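## Task

Take a free grey peg and push it fully into an unoccupied hole of the yellow sulfur ball held by the other gripper until it snaps and locks. Pegs already in the ball must stay. At the end, that other gripper must still grip either the ball or a peg locked into it. Anything that stays in place only because the robot holds it, apart from this required hold, does not count.

## Robot and tools

ROBOT. Two six-joint arms, left_arm and right_arm, face each other across a table. Each has a two-finger parallel gripper. In scene 1 one gripper holds the coloured ball; the other must fetch a loose grey peg and press it into a free hole. The holding gripper keeps its grip to the end.

FRAME. All poses use one scene frame. The origin is the table centre, the table top is at z = +0.020 m, and +z is up. The left_arm base is at (-0.049, +0.528, +0.102) with quat_wxyz (+0.843, 0, 0, -0.537), on the +y side. The right_arm base is at (+0.050, -0.466, +0.079) with quat_wxyz (+0.650, 0, 0, +0.760). The arm names do not mean sides of any image. The fingers point along the gripper's +x axis and close along its y axis. end_effector_position is the point midway between the pads, 3 to 4 cm behind the tips.

ROW FORMAT. Every motion command is one row of 16 numbers covering both arms, even when only one moves. The first 8 are left_arm: x, y, z, qw, qx, qy, qz, opening. The last 8 are right_arm in the same order. x, y, z are an absolute target for end_effector_position, in metres, in the scene frame. The quaternion is an absolute target orientation, w first. Opening runs from -1 to +1. +1 is fully open (0.088 m). Empty fingers meet near -0.80, and lower values close no further.

A call is refused if a target lies more than 0.6 m from that arm's last reported position along any of its gripper axes. At each control step the controller clips the command to within 70 mm and 16 degrees of the measured pose. If it cannot meet both, position wins over orientation.

To keep an arm still, resend the pose it last reported, with its intended opening. To keep a fixed orientation, repeat your own chosen quaternion, not the drifted reading. Closing from fully open takes at least about 0.5 s.

TOOLS.
- execute_actions: actions is a list holding one item or none. An empty list only returns the state. {"rows": [...], "steps": n} runs n control steps, 1 to 15, each 1/30 s (default 15). Each row lasts one step, and the last row repeats if rows run out. {"steps": n} without rows is a wait of up to 300 steps, counted from the previous result, so reply time is included. Optional pictures (boolean).
- move: target is one 16-number row of absolute poses. speed is in m/s, 0.002 to 0.5, default 0.25; turning is capped at twice that in rad/s. Both grippers follow straight paths that finish together, in 0.5 to 10 s. Openings are applied at the start. Paths do not avoid obstacles or the other arm, and grippers can lag, stray or overshoot speed, mostly near full reach.
- wait: seconds, 0 to 10. Nothing new is sent.
- zoom_image: camera (cam_head_left, cam_head_right, cam_left_wrist, cam_right_wrist) and region [x0, y0, x1, y1] in image pixels, at most 504 by 504. Returns a sharper crop.
- read_manual: licence texts only; no motion.
- finished_scene: scene number (1 or 2).

RESULTS. A state line per arm gives position, quaternion and velocities. Printed positions can be off, more at long reach. grip_measured is the finger opening on the command scale. The final Joint positions value per arm is the opening in metres. Readings carry a fixed error up to about 1 mm. When squeezing something hard they read up to about 0.061 narrower than the real gap. For a firm hold, command roughly 0.07 below grip_measured; a smaller margin holds more gently. Parts thinner than about 3 mm get proportionally less force.
"pose unreachable" means the clearance check altered or blocked that arm's command. HELD marks steps where your row was partly or fully withheld. A "Hand target" line shows where the controller is currently steering each gripper. After an action, an arm continues only to its last clipped pose, so check and send the remainder.
A move adds a "move:" line with the outcome (done, off_target, moving, held, fault), which limits acted (paced means clipped, held means some steps were blocked, after which the arm may jump fast), and each gripper's distance to its target.

CAMERAS. Two fixed head cameras look down from the -x side; each arm also has a wrist camera. All are 672x504. Calibration data come with the task and may be slightly off.

LIMITS AND HAZARDS. Joint ranges (rad): waist -3.054 to 3.054, shoulder 0 to 3.142, elbow 0 to 2.356, wrist pitch and wrist yaw -1.571 to 1.571, wrist roll -3.142 to 3.142. Load limits (N m): waist 16.6, shoulder 20.6, elbow 20.5, wrist pitch 5.42, wrist yaw 5.4, wrist roll 5.07, including held weight. Exceeding one causes a TORQUE FAULT: the arm halts for 10 s and drops the rest of the call. Holding loads heats motors; MOTOR HOT appears from 50 °C, and at 95 °C an OVER-TEMPERATURE FAULT holds the arm and may cut its power so it falls limp.
Joint friction may leave a gripper short or tilted, and tiny moves may do nothing, so check pose after each move. Contact is harder at higher speed and with targets set deeper past the contact point, so press slowly and just past the lock. Never let the arms collide or press together. Do not drop the ball, loosen existing pegs, or push anything off the table. Loose objects may occasionally get a brief nudge.

Each tool is called after "Call:" as name(argument=value, ...) on one line, values as JSON.

## Session

I'll start by looking at the current state of the scene.

Call:
execute_actions(actions=[])

Scene clock: 0.00 s of 4400.00 s.
left_arm: end_effector_position=(+0.2045, +0.1752, +0.3057) grip_measured=+0.003 end_effector_quat_wxyz=(+0.845, -0.004, -0.015, -0.535) end_effector_velocity=(-0.000, +0.000, +0.001) end_effector_angular_velocity=(-0.008, +0.022, +0.014) | right_arm: end_effector_position=(+0.0015, -0.1527, +0.4016) grip_measured=+1.000 end_effector_quat_wxyz=(+0.651, +0.015, -0.016, +0.759) end_effector_velocity=(-0.000, +0.001, -0.003) end_effector_angular_velocity=(-0.011, -0.009, +0.005)
Joint positions: left_arm=[0.279 1.622 0.644 1.008 0.274 0.001 0.039] | right_arm=[-0.003  0.855  0.655  0.245 -0.    -0.005  0.088]
Joint velocities: left_arm=[-0.007 -0.007 -0.002 -0.007 -0.022 -0.022 -0.   ] | right_arm=[-0.002  0.002 -0.002 -0.007 -0.007 -0.007 -0.   ]
Motor temperatures (°C, as the motors report them): left_arm=[23 21 23 21 23 21] | right_arm=[20 23 23 20 21 20]
Heat: left arm: hottest waist 23 °C (+0.0 °C/min); right arm: hottest shoulder 23 °C (+0.0 °C/min).
Hand target (left_arm): +0.204, +0.175, +0.306; +0.845, -0.004, -0.015, -0.535
Hand target (right_arm): +0.002, -0.153, +0.402; +0.651, +0.015, -0.016, +0.759

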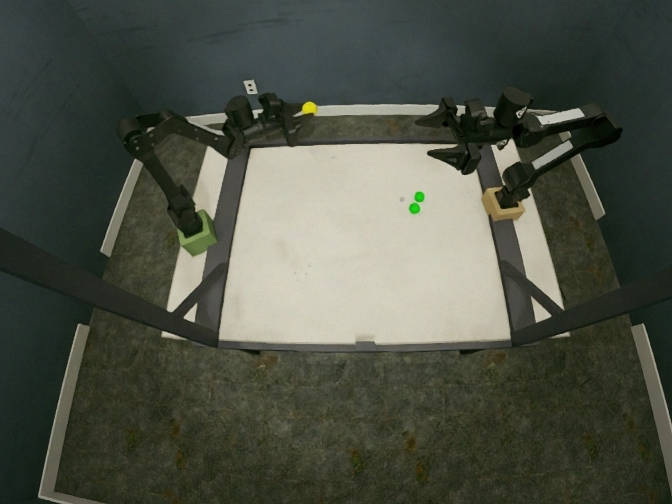

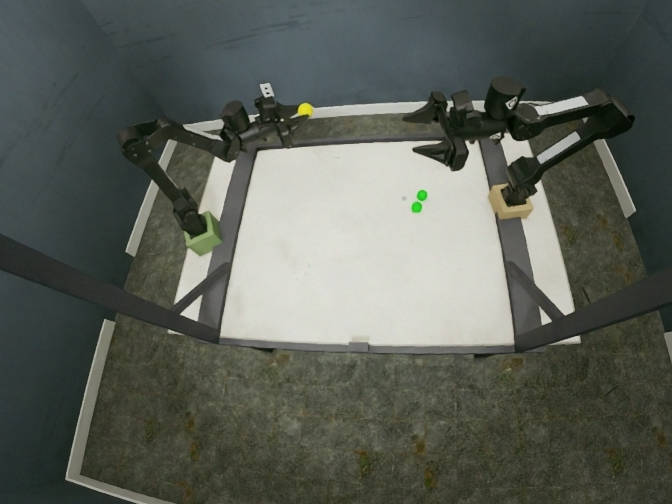

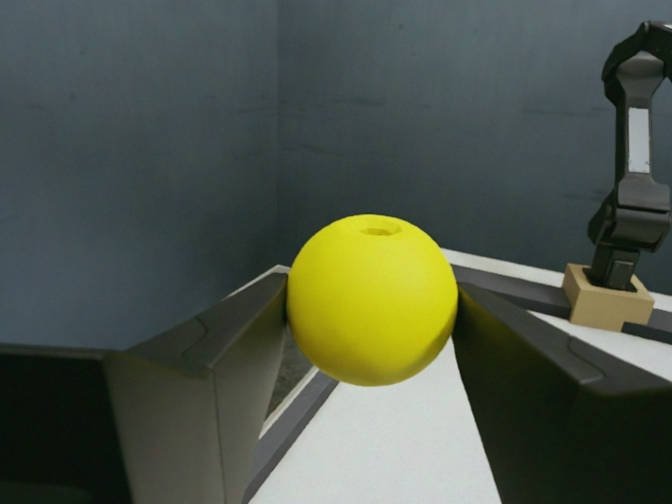

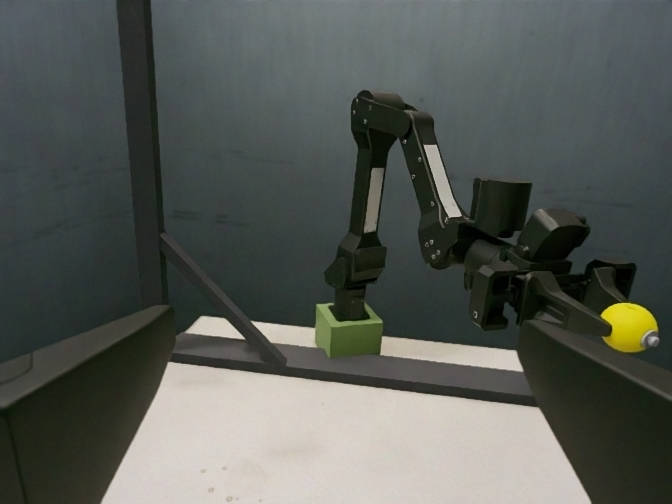

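Call:
zoom_image(camera="cam_head_left", region=[370, 170, 450, 230])

Call:
zoom_image(camera="cam_head_right", region=[370, 170, 450, 230])

Call:
zoom_image(camera="cam_right_wrist", region=[572, 280, 672, 380])

Call:
zoom_image(camera="cam_left_wrist", region=[270, 190, 480, 400])

Call:
zoom_image(camera="cam_head_left", region=[280, 85, 340, 135])

Region (370, 170, 450, 230) of cam_head_left's 672x504 image, scaled by 6.300, with more detail than that image has; it fills the top 378 rows of this view, and the rest is white.

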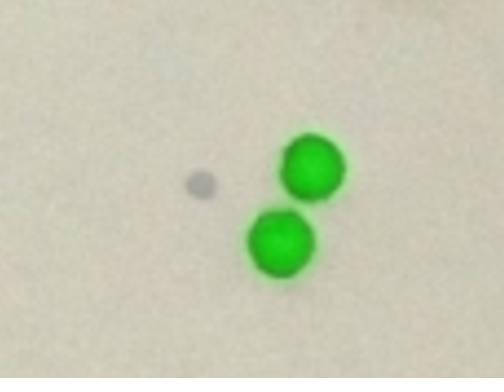

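Region (370, 170, 450, 230) of cam_head_right's 672x504 image, scaled by 6.300, with more detail than that image has; it fills the top 378 rows of this view, and the rest is white.

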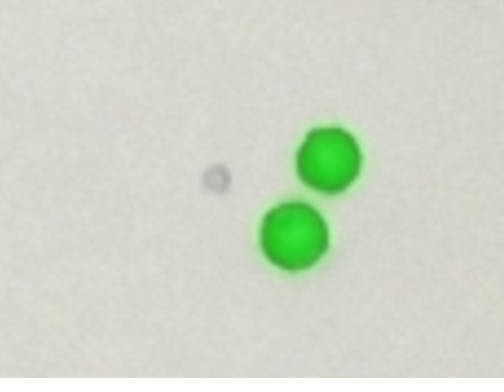

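Region (572, 280, 672, 380) of cam_right_wrist's 672x504 image, scaled by 5.040, with more detail than that image has.

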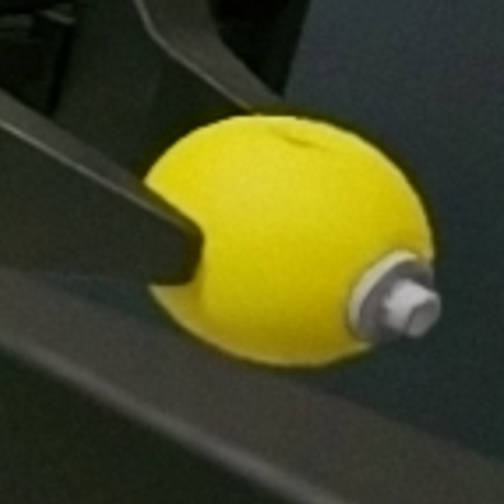

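Region (270, 190, 480, 400) of cam_left_wrist's 672x504 image, scaled by 2.400, with more detail than that image has.

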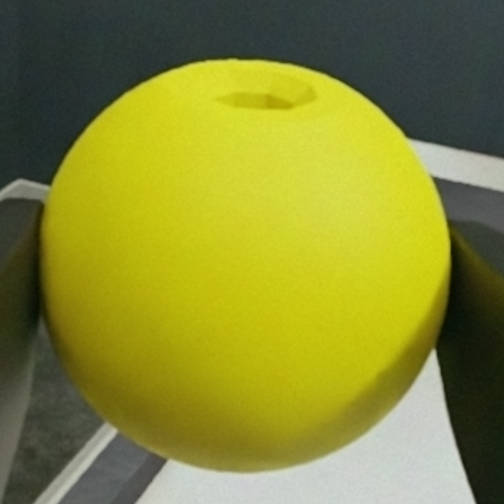

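Region (280, 85, 340, 135) of cam_head_left's 672x504 image, scaled by 8.400, with more detail than that image has.

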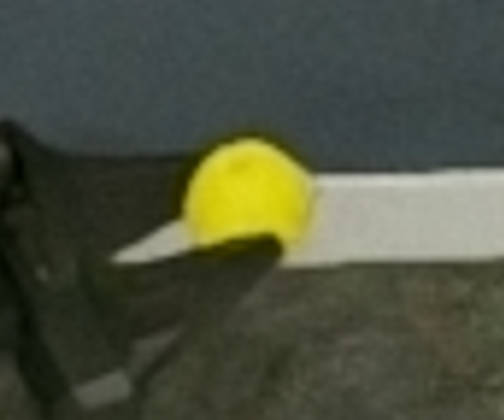

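Call:
move(target=[-0.05, 0.10, 0.15, 0.7071, 0, 0, -0.7071, -0.07, 0.074, -0.116, 0.13, 0.5, -0.5, 0.5, 0.5, 1.0], speed=0.2)

Scene clock: 79.77 s of 4400.00 s.
left_arm: end_effector_position=(-0.0495, +0.1004, +0.1516) grip_measured=+0.003 end_effector_quat_wxyz=(+0.706, +0.033, +0.033, -0.706) end_effector_velocity=(+0.000, -0.001, +0.006) end_effector_angular_velocity=(-0.027, +0.021, +0.007) | right_arm: end_effector_position=(+0.0729, -0.1182, +0.1327) grip_measured=+1.000 end_effector_quat_wxyz=(+0.499, -0.497, +0.499, +0.506) end_effector_velocity=(+0.000, +0.010, +0.007) end_effector_angular_velocity=(+0.037, +0.005, +0.005)
Joint positions: left_arm=[-0.439  2.183  0.527  1.562 -0.003  0.001  0.039] | right_arm=[-0.227  1.909  1.342 -0.996 -0.01  -0.076  0.088]
Joint velocities: left_arm=[-0.002 -0.002  0.002  0.022 -0.007 -0.022  0.   ] | right_arm=[-0.002 -0.002  0.027  0.007 -0.007 -0.007  0.   ]
Motor temperatures (°C, as the motors report them): left_arm=[23 26 28 29 23 21] | right_arm=[20 25 31 29 21 20]
Heat: left arm: hottest wrist pitch 29 °C (+4.0 °C/min); right arm: hottest elbow 31 °C (+5.0 °C/min).
Hand target (left_arm): -0.051, +0.099, +0.150; +0.706, +0.033, +0.034, -0.707
Hand target (right_arm): +0.074, -0.117, +0.130; +0.497, -0.500, +0.501, +0.503
Off the commanded pose (left_arm): 0.002 m, 5 deg.
Off the commanded pose (right_arm): 0.004 m, 1 deg.
joint sent to its limit (left arm) — the command would take joint 4 (wrist pitch) past its upper limit, so that joint was sent only as far as its limit.
After step 90, 72.37 s passed at rest.
move: off_target (left_arm)
camera_calibration (this result's frames):
cam_left_wrist: T_world_to_cam=[[-0.999198, -0.0161092, 0.0366602, -0.0478148], [-0.0399351, 0.46819, -0.882725, 0.10508], [-0.00294396, -0.883481, -0.468457, 0.237405], [0, 0, 0, 1]] pos_world=[-0.0428811, 0.159776, 0.205724]
cam_right_wrist: T_world_to_cam=[[0.996968, 0.0773605, 0.00843315, -0.0624057], [0.071073, -0.949316, 0.306184, -0.124985], [0.0316923, -0.304656, -0.951935, 0.167446], [0, 0, 0, 1]] pos_world=[0.0657928, -0.062809, 0.198192]

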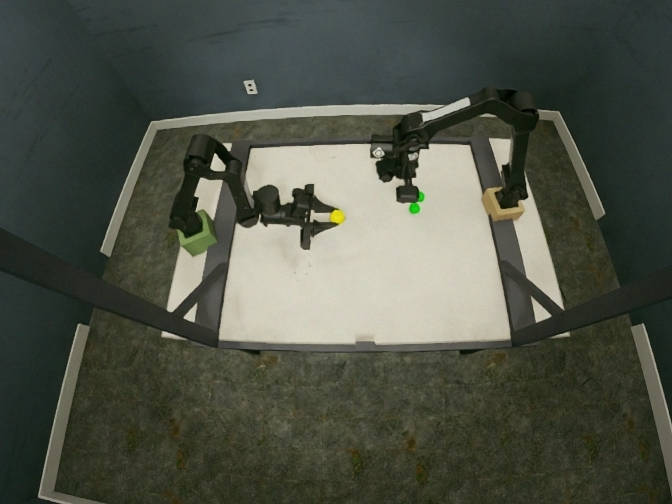

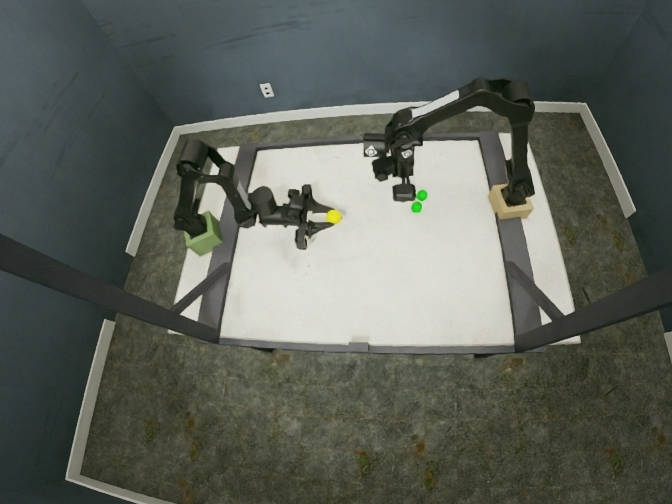

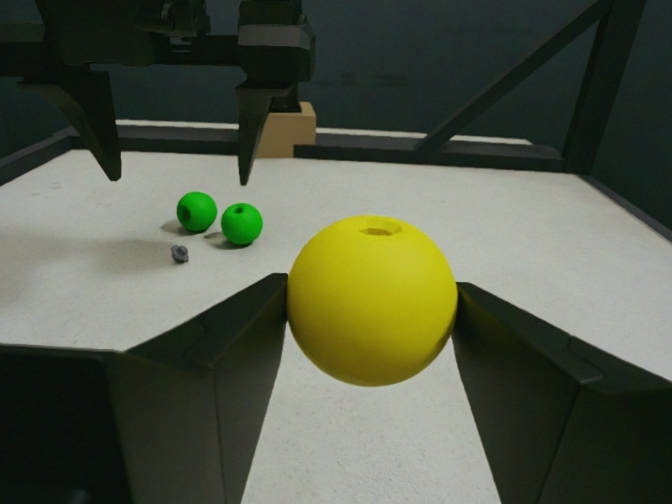

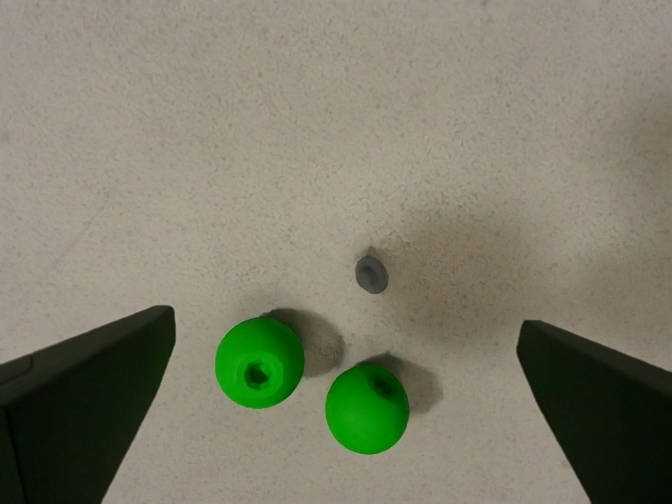

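Call:
zoom_image(camera="cam_right_wrist", region=[330, 235, 410, 315])

Call:
zoom_image(camera="cam_left_wrist", region=[150, 180, 280, 280])

Region (330, 235, 410, 315) of cam_right_wrist's 672x504 image, scaled by 6.300, with more detail than that image has.

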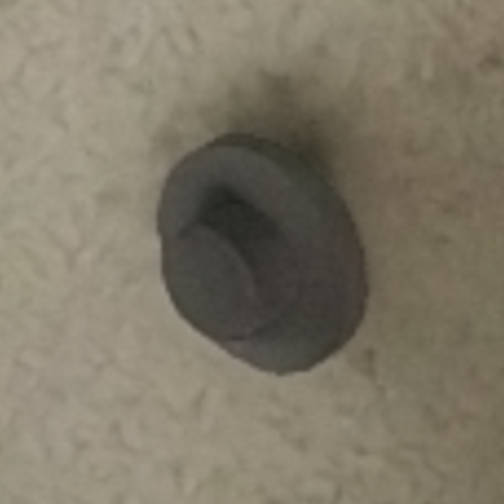

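Region (150, 180, 280, 280) of cam_left_wrist's 672x504 image, scaled by 3.877, with more detail than that image has; it fills the top 388 rows of this view, and the rest is white.

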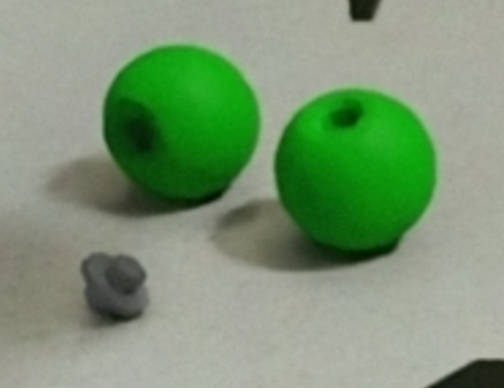

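Call:
move(target=[-0.05, 0.10, 0.16, 0.7044, 0.0616, 0.0616, -0.7044, -0.07, 0.087, -0.128, 0.095, 0.7060, -0.0401, 0.7060, 0.0401, -0.227], speed=0.3)

Scene clock: 150.53 s of 4400.00 s.
left_arm: end_effector_position=(-0.0494, +0.1003, +0.1565) grip_measured=+0.003 end_effector_quat_wxyz=(+0.704, +0.065, +0.064, -0.704) end_effector_velocity=(+0.000, +0.001, -0.001) end_effector_angular_velocity=(+0.007, +0.006, +0.006) | right_arm: end_effector_position=(+0.0859, -0.1242, +0.1017) grip_measured=-0.224 end_effector_quat_wxyz=(+0.706, -0.035, +0.706, +0.050) end_effector_velocity=(-0.000, -0.002, +0.000) end_effector_angular_velocity=(-0.007, +0.008, -0.010)
Joint positions: left_arm=[-0.439  2.059  0.527  1.35  -0.003  0.001  0.039] | right_arm=[-0.263  1.927  1.234 -0.857 -0.003  1.345  0.028]
Joint velocities: left_arm=[-0.002 -0.002 -0.002 -0.007 -0.007 -0.007 -0.   ] | right_arm=[-0.002 -0.002 -0.002 -0.007 -0.007  0.007 -0.   ]
Motor temperatures (°C, as the motors report them): left_arm=[23 28 26 33 23 21] | right_arm=[20 31 31 23 21 20]
Heat: left arm: hottest wrist pitch 33 °C (+3.0 °C/min); right arm: hottest shoulder 31 °C (+0.0 °C/min).
Hand target (left_arm): -0.050, +0.100, +0.160; +0.704, +0.062, +0.061, -0.704
Hand target (right_arm): +0.087, -0.128, +0.095; +0.706, -0.040, +0.706, +0.040
Off the commanded pose (left_arm): 0.004 m, 0 deg.
Off the commanded pose (right_arm): 0.008 m, 1 deg.
After step 90, 64.90 s passed at rest.
move: done
camera_calibration (this result's frames):
cam_left_wrist: T_world_to_cam=[[-0.999202, -0.0196372, 0.0347882, -0.047292], [-0.0398716, 0.544044, -0.838109, 0.0948597], [-0.00246822, -0.838827, -0.544393, 0.247041], [0, 0, 0, 1]] pos_world=[-0.0428623, 0.154688, 0.215635]
cam_right_wrist: T_world_to_cam=[[0.190685, -0.981641, -0.00452664, -0.135623], [-0.932207, -0.182524, 0.312532, 0.0586865], [-0.30762, -0.0553754, -0.949897, 0.195622], [0, 0, 0, 1]] pos_world=[0.140747, -0.111589, 0.166865]

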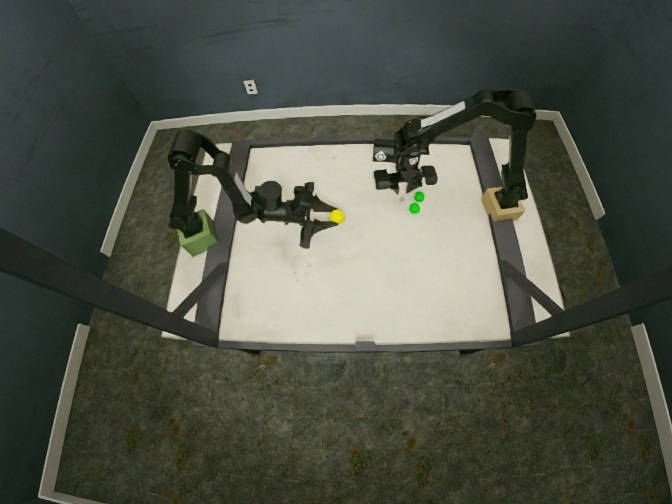

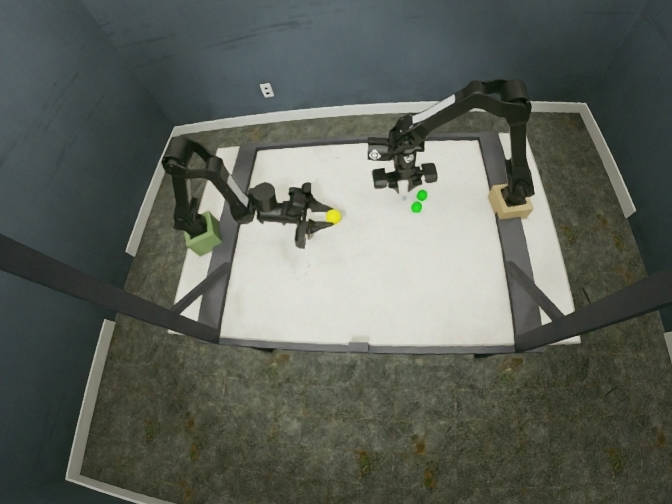

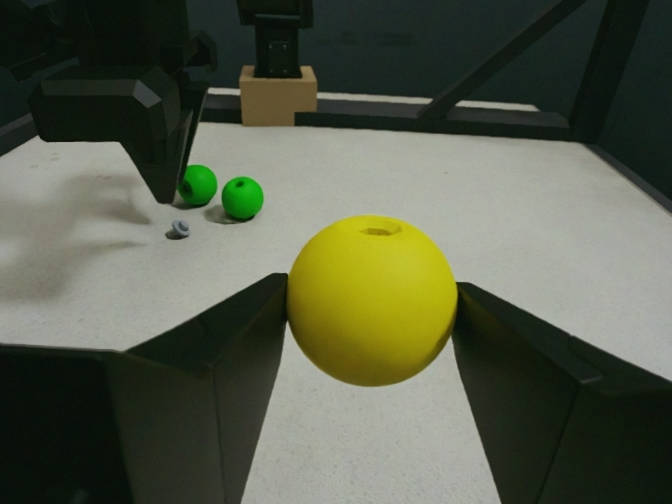

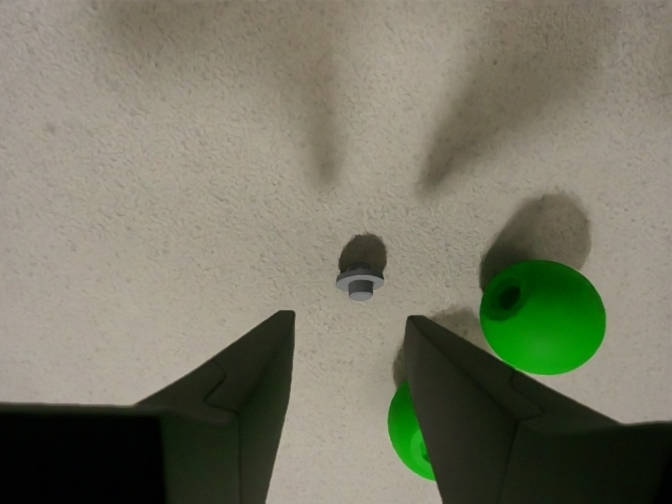

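Call:
zoom_image(camera="cam_right_wrist", region=[270, 220, 450, 360])

Region (270, 220, 450, 360) of cam_right_wrist's 672x504 image, scaled by 2.800, with more detail than that image has.

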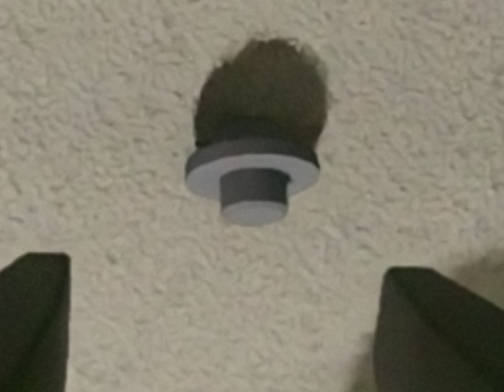

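Call:
move(target=[-0.05, 0.10, 0.16, 0.7044, 0.0616, 0.0616, -0.7044, -0.07, 0.0855, -0.131, 0.066, 0.7038, -0.0678, 0.7038, 0.0678, -0.227], speed=0.08)

Scene clock: 163.90 s of 4400.00 s.
left_arm: end_effector_position=(-0.0494, +0.1003, +0.1565) grip_measured=+0.003 end_effector_quat_wxyz=(+0.704, +0.065, +0.064, -0.704) end_effector_velocity=(+0.002, +0.001, -0.003) end_effector_angular_velocity=(+0.012, +0.020, +0.014) | right_arm: end_effector_position=(+0.0856, -0.1272, +0.0720) grip_measured=-0.224 end_effector_quat_wxyz=(+0.704, -0.060, +0.704, +0.074) end_effector_velocity=(-0.000, +0.001, +0.000) end_effector_angular_velocity=(+0.008, +0.007, -0.010)
Joint positions: left_arm=[-0.439  2.059  0.527  1.35  -0.003  0.001  0.039] | right_arm=[-0.263  1.973  1.167 -0.744 -0.003  1.276  0.028]
Joint velocities: left_arm=[ 0.002  0.002 -0.002 -0.007 -0.007 -0.022  0.   ] | right_arm=[-0.002 -0.002 -0.002  0.007 -0.007  0.007 -0.   ]
Motor temperatures (°C, as the motors report them): left_arm=[23 29 26 33 23 21] | right_arm=[20 31 30 23 21 20]
Heat: left arm: hottest wrist pitch 33 °C (+2.0 °C/min); right arm: hottest shoulder 31 °C (+0.0 °C/min).
Hand target (left_arm): -0.050, +0.100, +0.160; +0.704, +0.062, +0.062, -0.704
Hand target (right_arm): +0.085, -0.131, +0.066; +0.704, -0.068, +0.704, +0.068
Off the commanded pose (left_arm): 0.004 m, 0 deg.
Off the commanded pose (right_arm): 0.007 m, 1 deg.
After step 90, 9.53 s passed at rest.
move: done
camera_calibration (this result's frames):
cam_left_wrist: T_world_to_cam=[[-0.999202, -0.0196372, 0.0347882, -0.047292], [-0.0398716, 0.544044, -0.838109, 0.0948597], [-0.00246822, -0.838827, -0.544393, 0.247041], [0, 0, 0, 1]] pos_world=[-0.0428623, 0.154688, 0.215635]
cam_right_wrist: T_world_to_cam=[[0.257578, -0.966254, -0.0024826, -0.142485], [-0.917889, -0.245486, 0.311794, 0.0579639], [-0.301882, -0.0780326, -0.950146, 0.163803], [0, 0, 0, 1]] pos_world=[0.139355, -0.110666, 0.137211]

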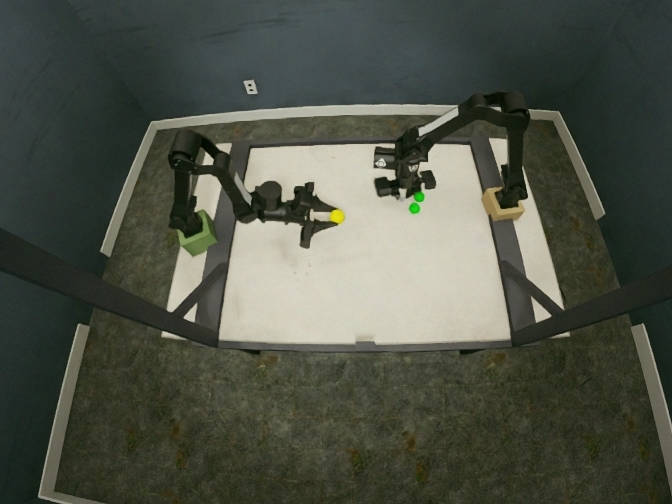

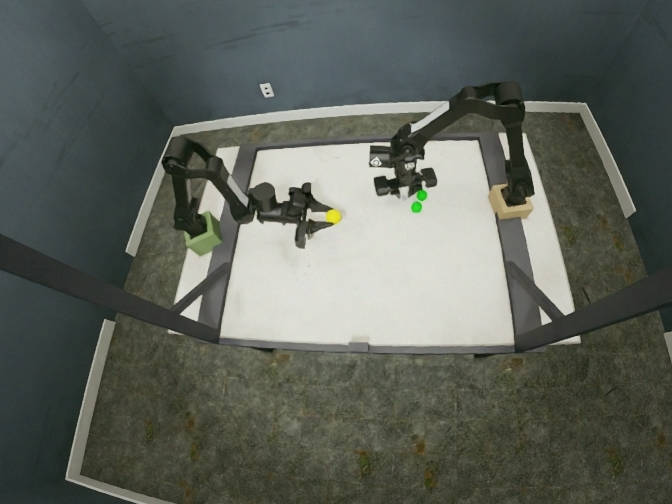

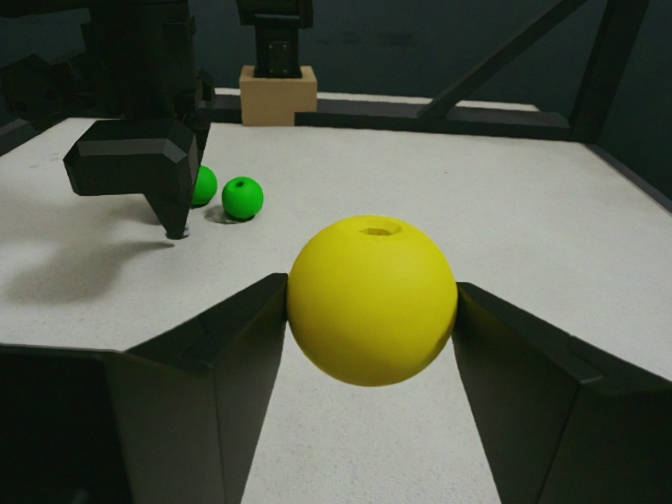

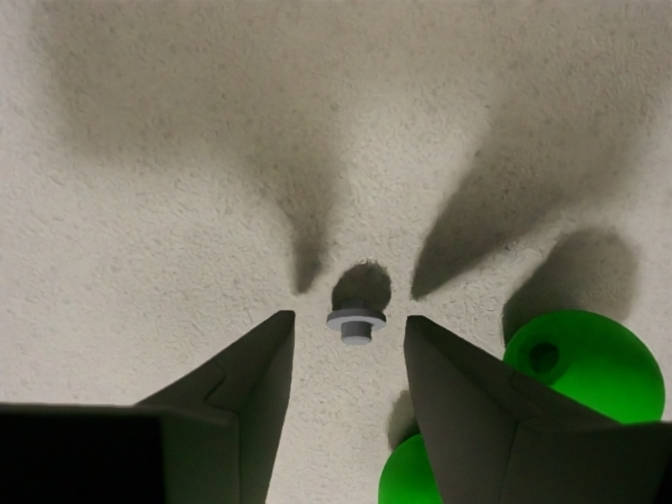

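Call:
zoom_image(camera="cam_right_wrist", region=[270, 250, 450, 390])

Call:
zoom_image(camera="cam_left_wrist", region=[120, 150, 280, 270])

Region (270, 250, 450, 390) of cam_right_wrist's 672x504 image, scaled by 2.800, with more detail than that image has.

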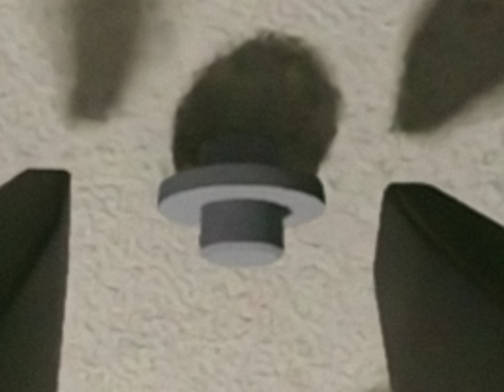

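Region (120, 150, 280, 270) of cam_left_wrist's 672x504 image, scaled by 3.150, with more detail than that image has; it fills the top 378 rows of this view, and the rest is white.

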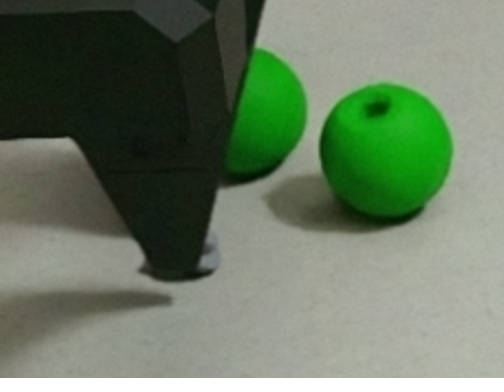

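Call:
move(target=[-0.05, 0.10, 0.16, 0.7044, 0.0616, 0.0616, -0.7044, -0.07, 0.0860, -0.1325, 0.0555, 0.7038, -0.0678, 0.7038, 0.0678, -0.227], speed=0.03)

Scene clock: 174.97 s of 4400.00 s.
left_arm: end_effector_position=(-0.0494, +0.1003, +0.1565) grip_measured=+0.003 end_effector_quat_wxyz=(+0.704, +0.065, +0.064, -0.704) end_effector_velocity=(+0.000, +0.003, -0.009) end_effector_angular_velocity=(+0.041, +0.020, +0.009) | right_arm: end_effector_position=(+0.0856, -0.1283, +0.0616) grip_measured=-0.224 end_effector_quat_wxyz=(+0.704, -0.060, +0.703, +0.075) end_effector_velocity=(-0.003, -0.004, -0.001) end_effector_angular_velocity=(-0.010, +0.023, -0.009)
Joint positions: left_arm=[-0.439  2.059  0.527  1.35  -0.003  0.001  0.039] | right_arm=[-0.263  1.992  1.144 -0.704 -0.003  1.273  0.028]
Joint velocities: left_arm=[-0.002 -0.002 -0.007 -0.037 -0.007 -0.022  0.   ] | right_arm=[-0.002 -0.002 -0.007 -0.007 -0.022  0.007 -0.   ]
Motor temperatures (°C, as the motors report them): left_arm=[23 30 26 32 23 21] | right_arm=[20 32 29 23 21 20]
Heat: left arm: hottest wrist pitch 32 °C (+0.0 °C/min); right arm: hottest shoulder 32 °C (+1.0 °C/min).
Hand target (left_arm): -0.050, +0.100, +0.160; +0.704, +0.062, +0.062, -0.704
Hand target (right_arm): +0.086, -0.133, +0.055; +0.704, -0.068, +0.704, +0.068
Off the commanded pose (left_arm): 0.004 m, 0 deg.
Off the commanded pose (right_arm): 0.007 m, 1 deg.
After step 90, 7.20 s passed at rest.
move: done
camera_calibration (this result's frames):
cam_left_wrist: T_world_to_cam=[[-0.999202, -0.0196372, 0.0347882, -0.047292], [-0.0398716, 0.544044, -0.838109, 0.0948597], [-0.00246822, -0.838827, -0.544393, 0.247041], [0, 0, 0, 1]] pos_world=[-0.0428623, 0.154688, 0.215635]
cam_right_wrist: T_world_to_cam=[[0.260151, -0.965564, -0.00269016, -0.14371], [-0.91738, -0.248036, 0.311276, 0.0605391], [-0.301224, -0.0785109, -0.950316, 0.153683], [0, 0, 0, 1]] pos_world=[0.139217, -0.11168, 0.126816]

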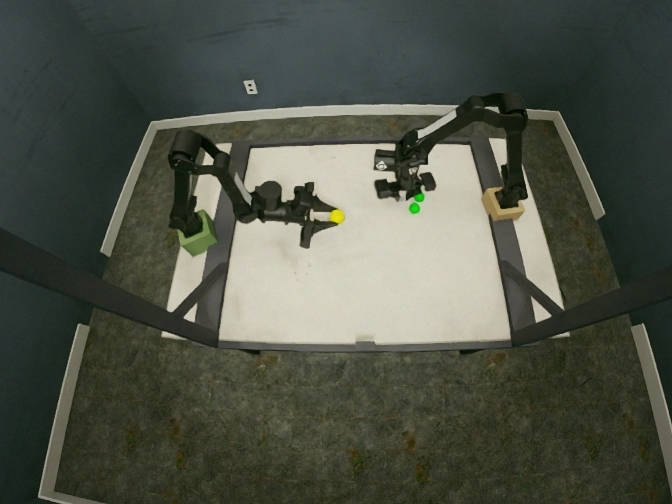

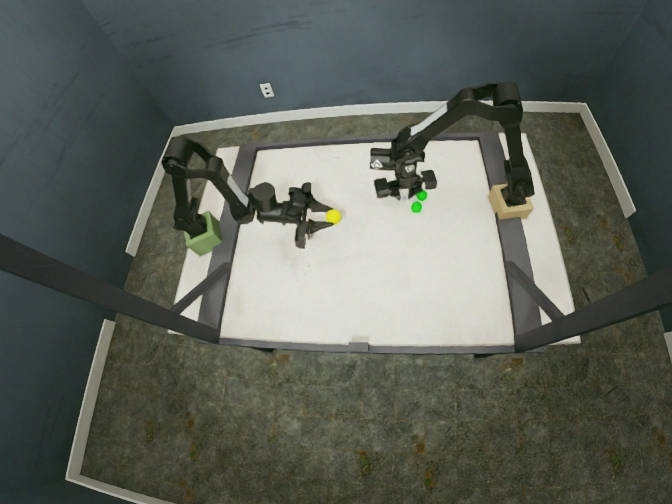

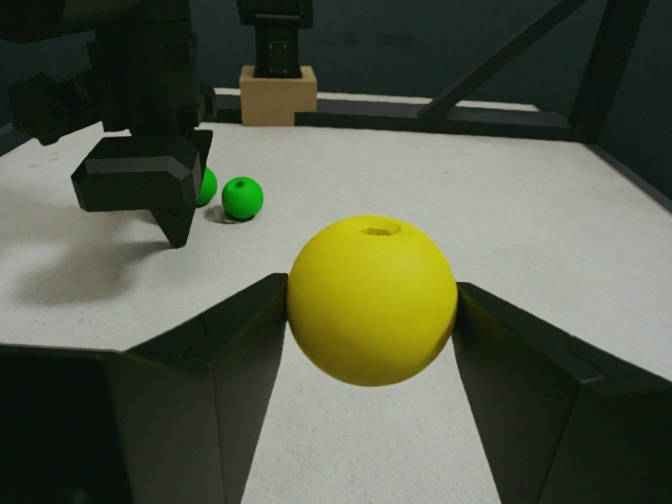

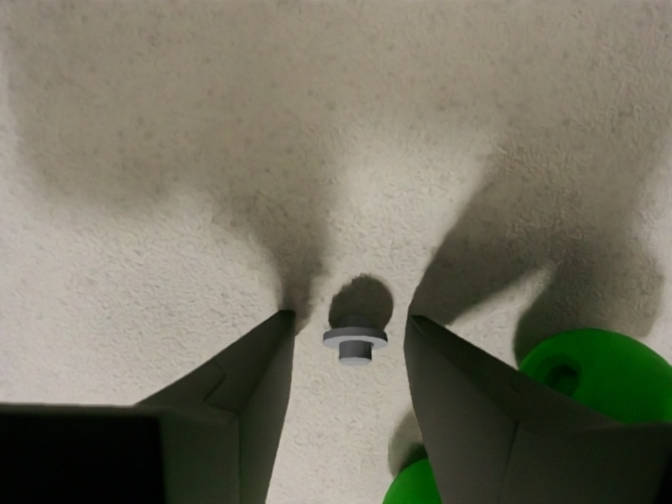

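Call:
execute_actions(actions=[{"rows": [[-0.05, 0.10, 0.16, 0.7044, 0.0616, 0.0616, -0.7044, -0.07, 0.0860, -0.1325, 0.0555, 0.7038, -0.0678, 0.7038, 0.0678, -0.28],[-0.05, 0.10, 0.16, 0.7044, 0.0616, 0.0616, -0.7044, -0.07, 0.0860, -0.1325, 0.0555, 0.7038, -0.0678, 0.7038, 0.0678, -0.32],[-0.05, 0.10, 0.16, 0.7044, 0.0616, 0.0616, -0.7044, -0.07, 0.0860, -0.1325, 0.0555, 0.7038, -0.0678, 0.7038, 0.0678, -0.36],[-0.05, 0.10, 0.16, 0.7044, 0.0616, 0.0616, -0.7044, -0.07, 0.0860, -0.1325, 0.0555, 0.7038, -0.0678, 0.7038, 0.0678, -0.39],[-0.05, 0.10, 0.16, 0.7044, 0.0616, 0.0616, -0.7044, -0.07, 0.0860, -0.1325, 0.0555, 0.7038, -0.0678, 0.7038, 0.0678, -0.41],[-0.05, 0.10, 0.16, 0.7044, 0.0616, 0.0616, -0.7044, -0.07, 0.0860, -0.1325, 0.0555, 0.7038, -0.0678, 0.7038, 0.0678, -0.43],[-0.05, 0.10, 0.16, 0.7044, 0.0616, 0.0616, -0.7044, -0.07, 0.0860, -0.1325, 0.0555, 0.7038, -0.0678, 0.7038, 0.0678, -0.45],[-0.05, 0.10, 0.16, 0.7044, 0.0616, 0.0616, -0.7044, -0.07, 0.0860, -0.1325, 0.0555, 0.7038, -0.0678, 0.7038, 0.0678, -0.465],[-0.05, 0.10, 0.16, 0.7044, 0.0616, 0.0616, -0.7044, -0.07, 0.0860, -0.1325, 0.0555, 0.7038, -0.0678, 0.7038, 0.0678, -0.48],[-0.05, 0.10, 0.16, 0.7044, 0.0616, 0.0616, -0.7044, -0.07, 0.0860, -0.1325, 0.0555, 0.7038, -0.0678, 0.7038, 0.0678, -0.495],[-0.05, 0.10, 0.16, 0.7044, 0.0616, 0.0616, -0.7044, -0.07, 0.0860, -0.1325, 0.0555, 0.7038, -0.0678, 0.7038, 0.0678, -0.51],[-0.05, 0.10, 0.16, 0.7044, 0.0616, 0.0616, -0.7044, -0.07, 0.0860, -0.1325, 0.0555, 0.7038, -0.0678, 0.7038, 0.0678, -0.525],[-0.05, 0.10, 0.16, 0.7044, 0.0616, 0.0616, -0.7044, -0.07, 0.0860, -0.1325, 0.0555, 0.7038, -0.0678, 0.7038, 0.0678, -0.54]], "steps": 15}])

Scene clock: 186.50 s of 4400.00 s.
left_arm: end_effector_position=(-0.0494, +0.1003, +0.1565) grip_measured=+0.003 end_effector_quat_wxyz=(+0.704, +0.065, +0.064, -0.704) end_effector_velocity=(+0.000, +0.001, -0.003) end_effector_angular_velocity=(+0.012, +0.006, +0.006) | right_arm: end_effector_position=(+0.0856, -0.1282, +0.0616) grip_measured=-0.515 end_effector_quat_wxyz=(+0.704, -0.060, +0.703, +0.075) end_effector_velocity=(-0.003, -0.006, -0.001) end_effector_angular_velocity=(-0.026, +0.010, +0.010)
Joint positions: left_arm=[-0.439  2.059  0.527  1.35  -0.003  0.001  0.039] | right_arm=[-0.263  1.992  1.144 -0.703 -0.003  1.273  0.014]
Joint velocities: left_arm=[-0.002  0.002 -0.002 -0.007 -0.007 -0.007 -0.   ] | right_arm=[ 0.002  0.002 -0.002 -0.022 -0.007 -0.007 -0.008]
Motor temperatures (°C, as the motors report them): left_arm=[23 31 26 32 23 21] | right_arm=[20 32 29 23 21 20]
Heat: left arm: hottest wrist pitch 32 °C (+0.0 °C/min); right arm: hottest shoulder 32 °C (+1.0 °C/min).
Hand target (left_arm): -0.050, +0.100, +0.160; +0.704, +0.062, +0.062, -0.704
Hand target (right_arm): +0.086, -0.133, +0.056; +0.704, -0.068, +0.704, +0.068
Off the commanded pose (left_arm): 0.004 m, 0 deg.
Off the commanded pose (right_arm): 0.007 m, 1 deg.
Steps of this call (steps 1 to 90: nothing new was sent; then 8.03 s passed at rest; steps 91 to 105: all 15 steps of this action). Readings (end_effector_position):
91: left_arm (-0.0494, +0.1003, +0.1565) | right_arm (+0.0856, -0.1282, +0.0616)
92: left_arm (-0.0494, +0.1003, +0.1565) | right_arm (+0.0856, -0.1282, +0.0616)
94: left_arm (-0.0494, +0.1003, +0.1565) | right_arm (+0.0856, -0.1282, +0.0616)
98: left_arm (-0.0494, +0.1003, +0.1565) | right_arm (+0.0856, -0.1282, +0.0616)
105: the state above
camera_calibration (this result's frames):
cam_left_wrist: T_world_to_cam=[[-0.999202, -0.0196372, 0.0347882, -0.047292], [-0.0398716, 0.544044, -0.838109, 0.0948597], [-0.00246822, -0.838827, -0.544393, 0.247041], [0, 0, 0, 1]] pos_world=[-0.0428623, 0.154688, 0.215635]
cam_right_wrist: T_world_to_cam=[[0.260151, -0.965563, -0.00304589, -0.14361], [-0.917392, -0.248154, 0.311145, 0.0605613], [-0.301186, -0.0781504, -0.950358, 0.153739], [0, 0, 0, 1]] pos_world=[0.139223, -0.111622, 0.126826]

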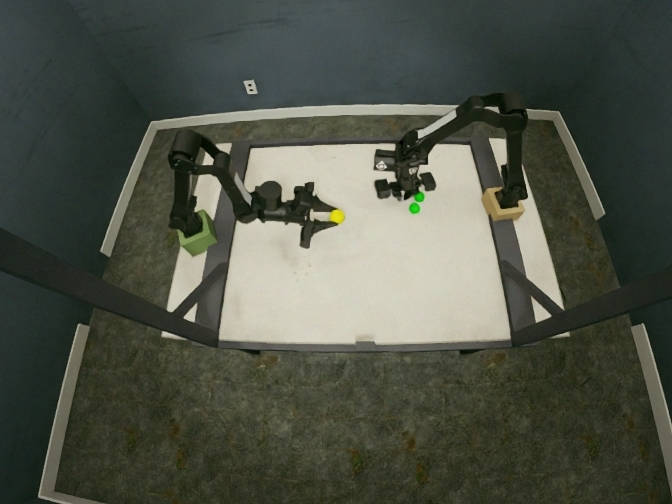

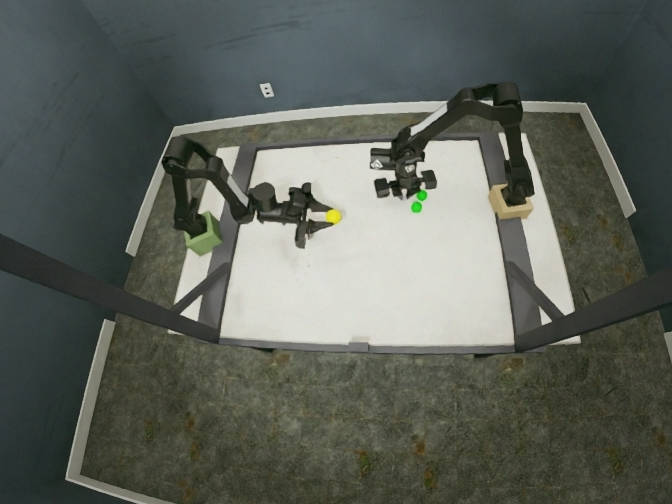

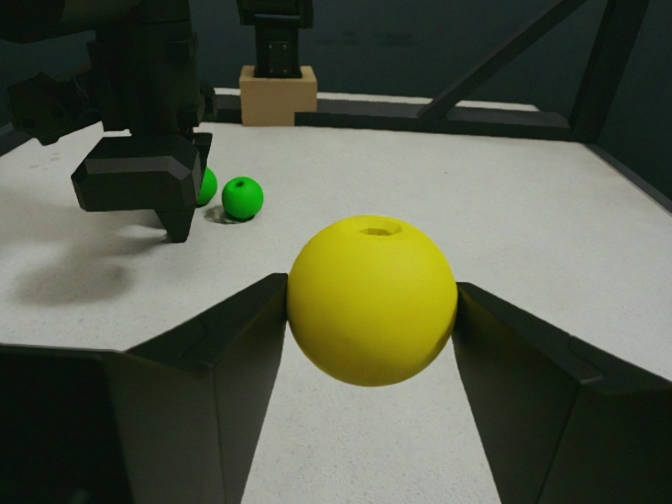

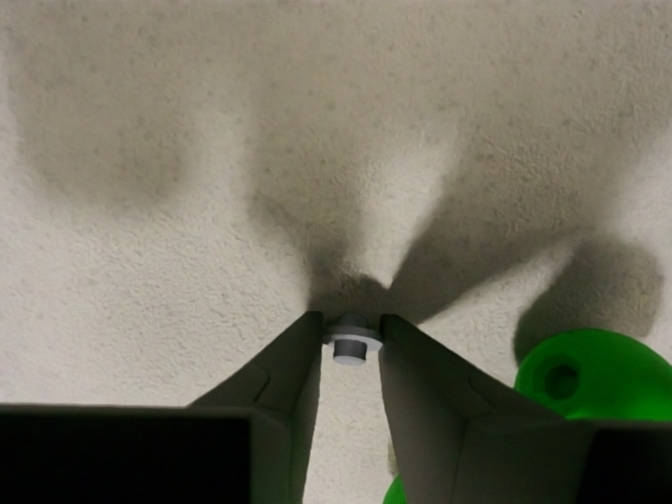

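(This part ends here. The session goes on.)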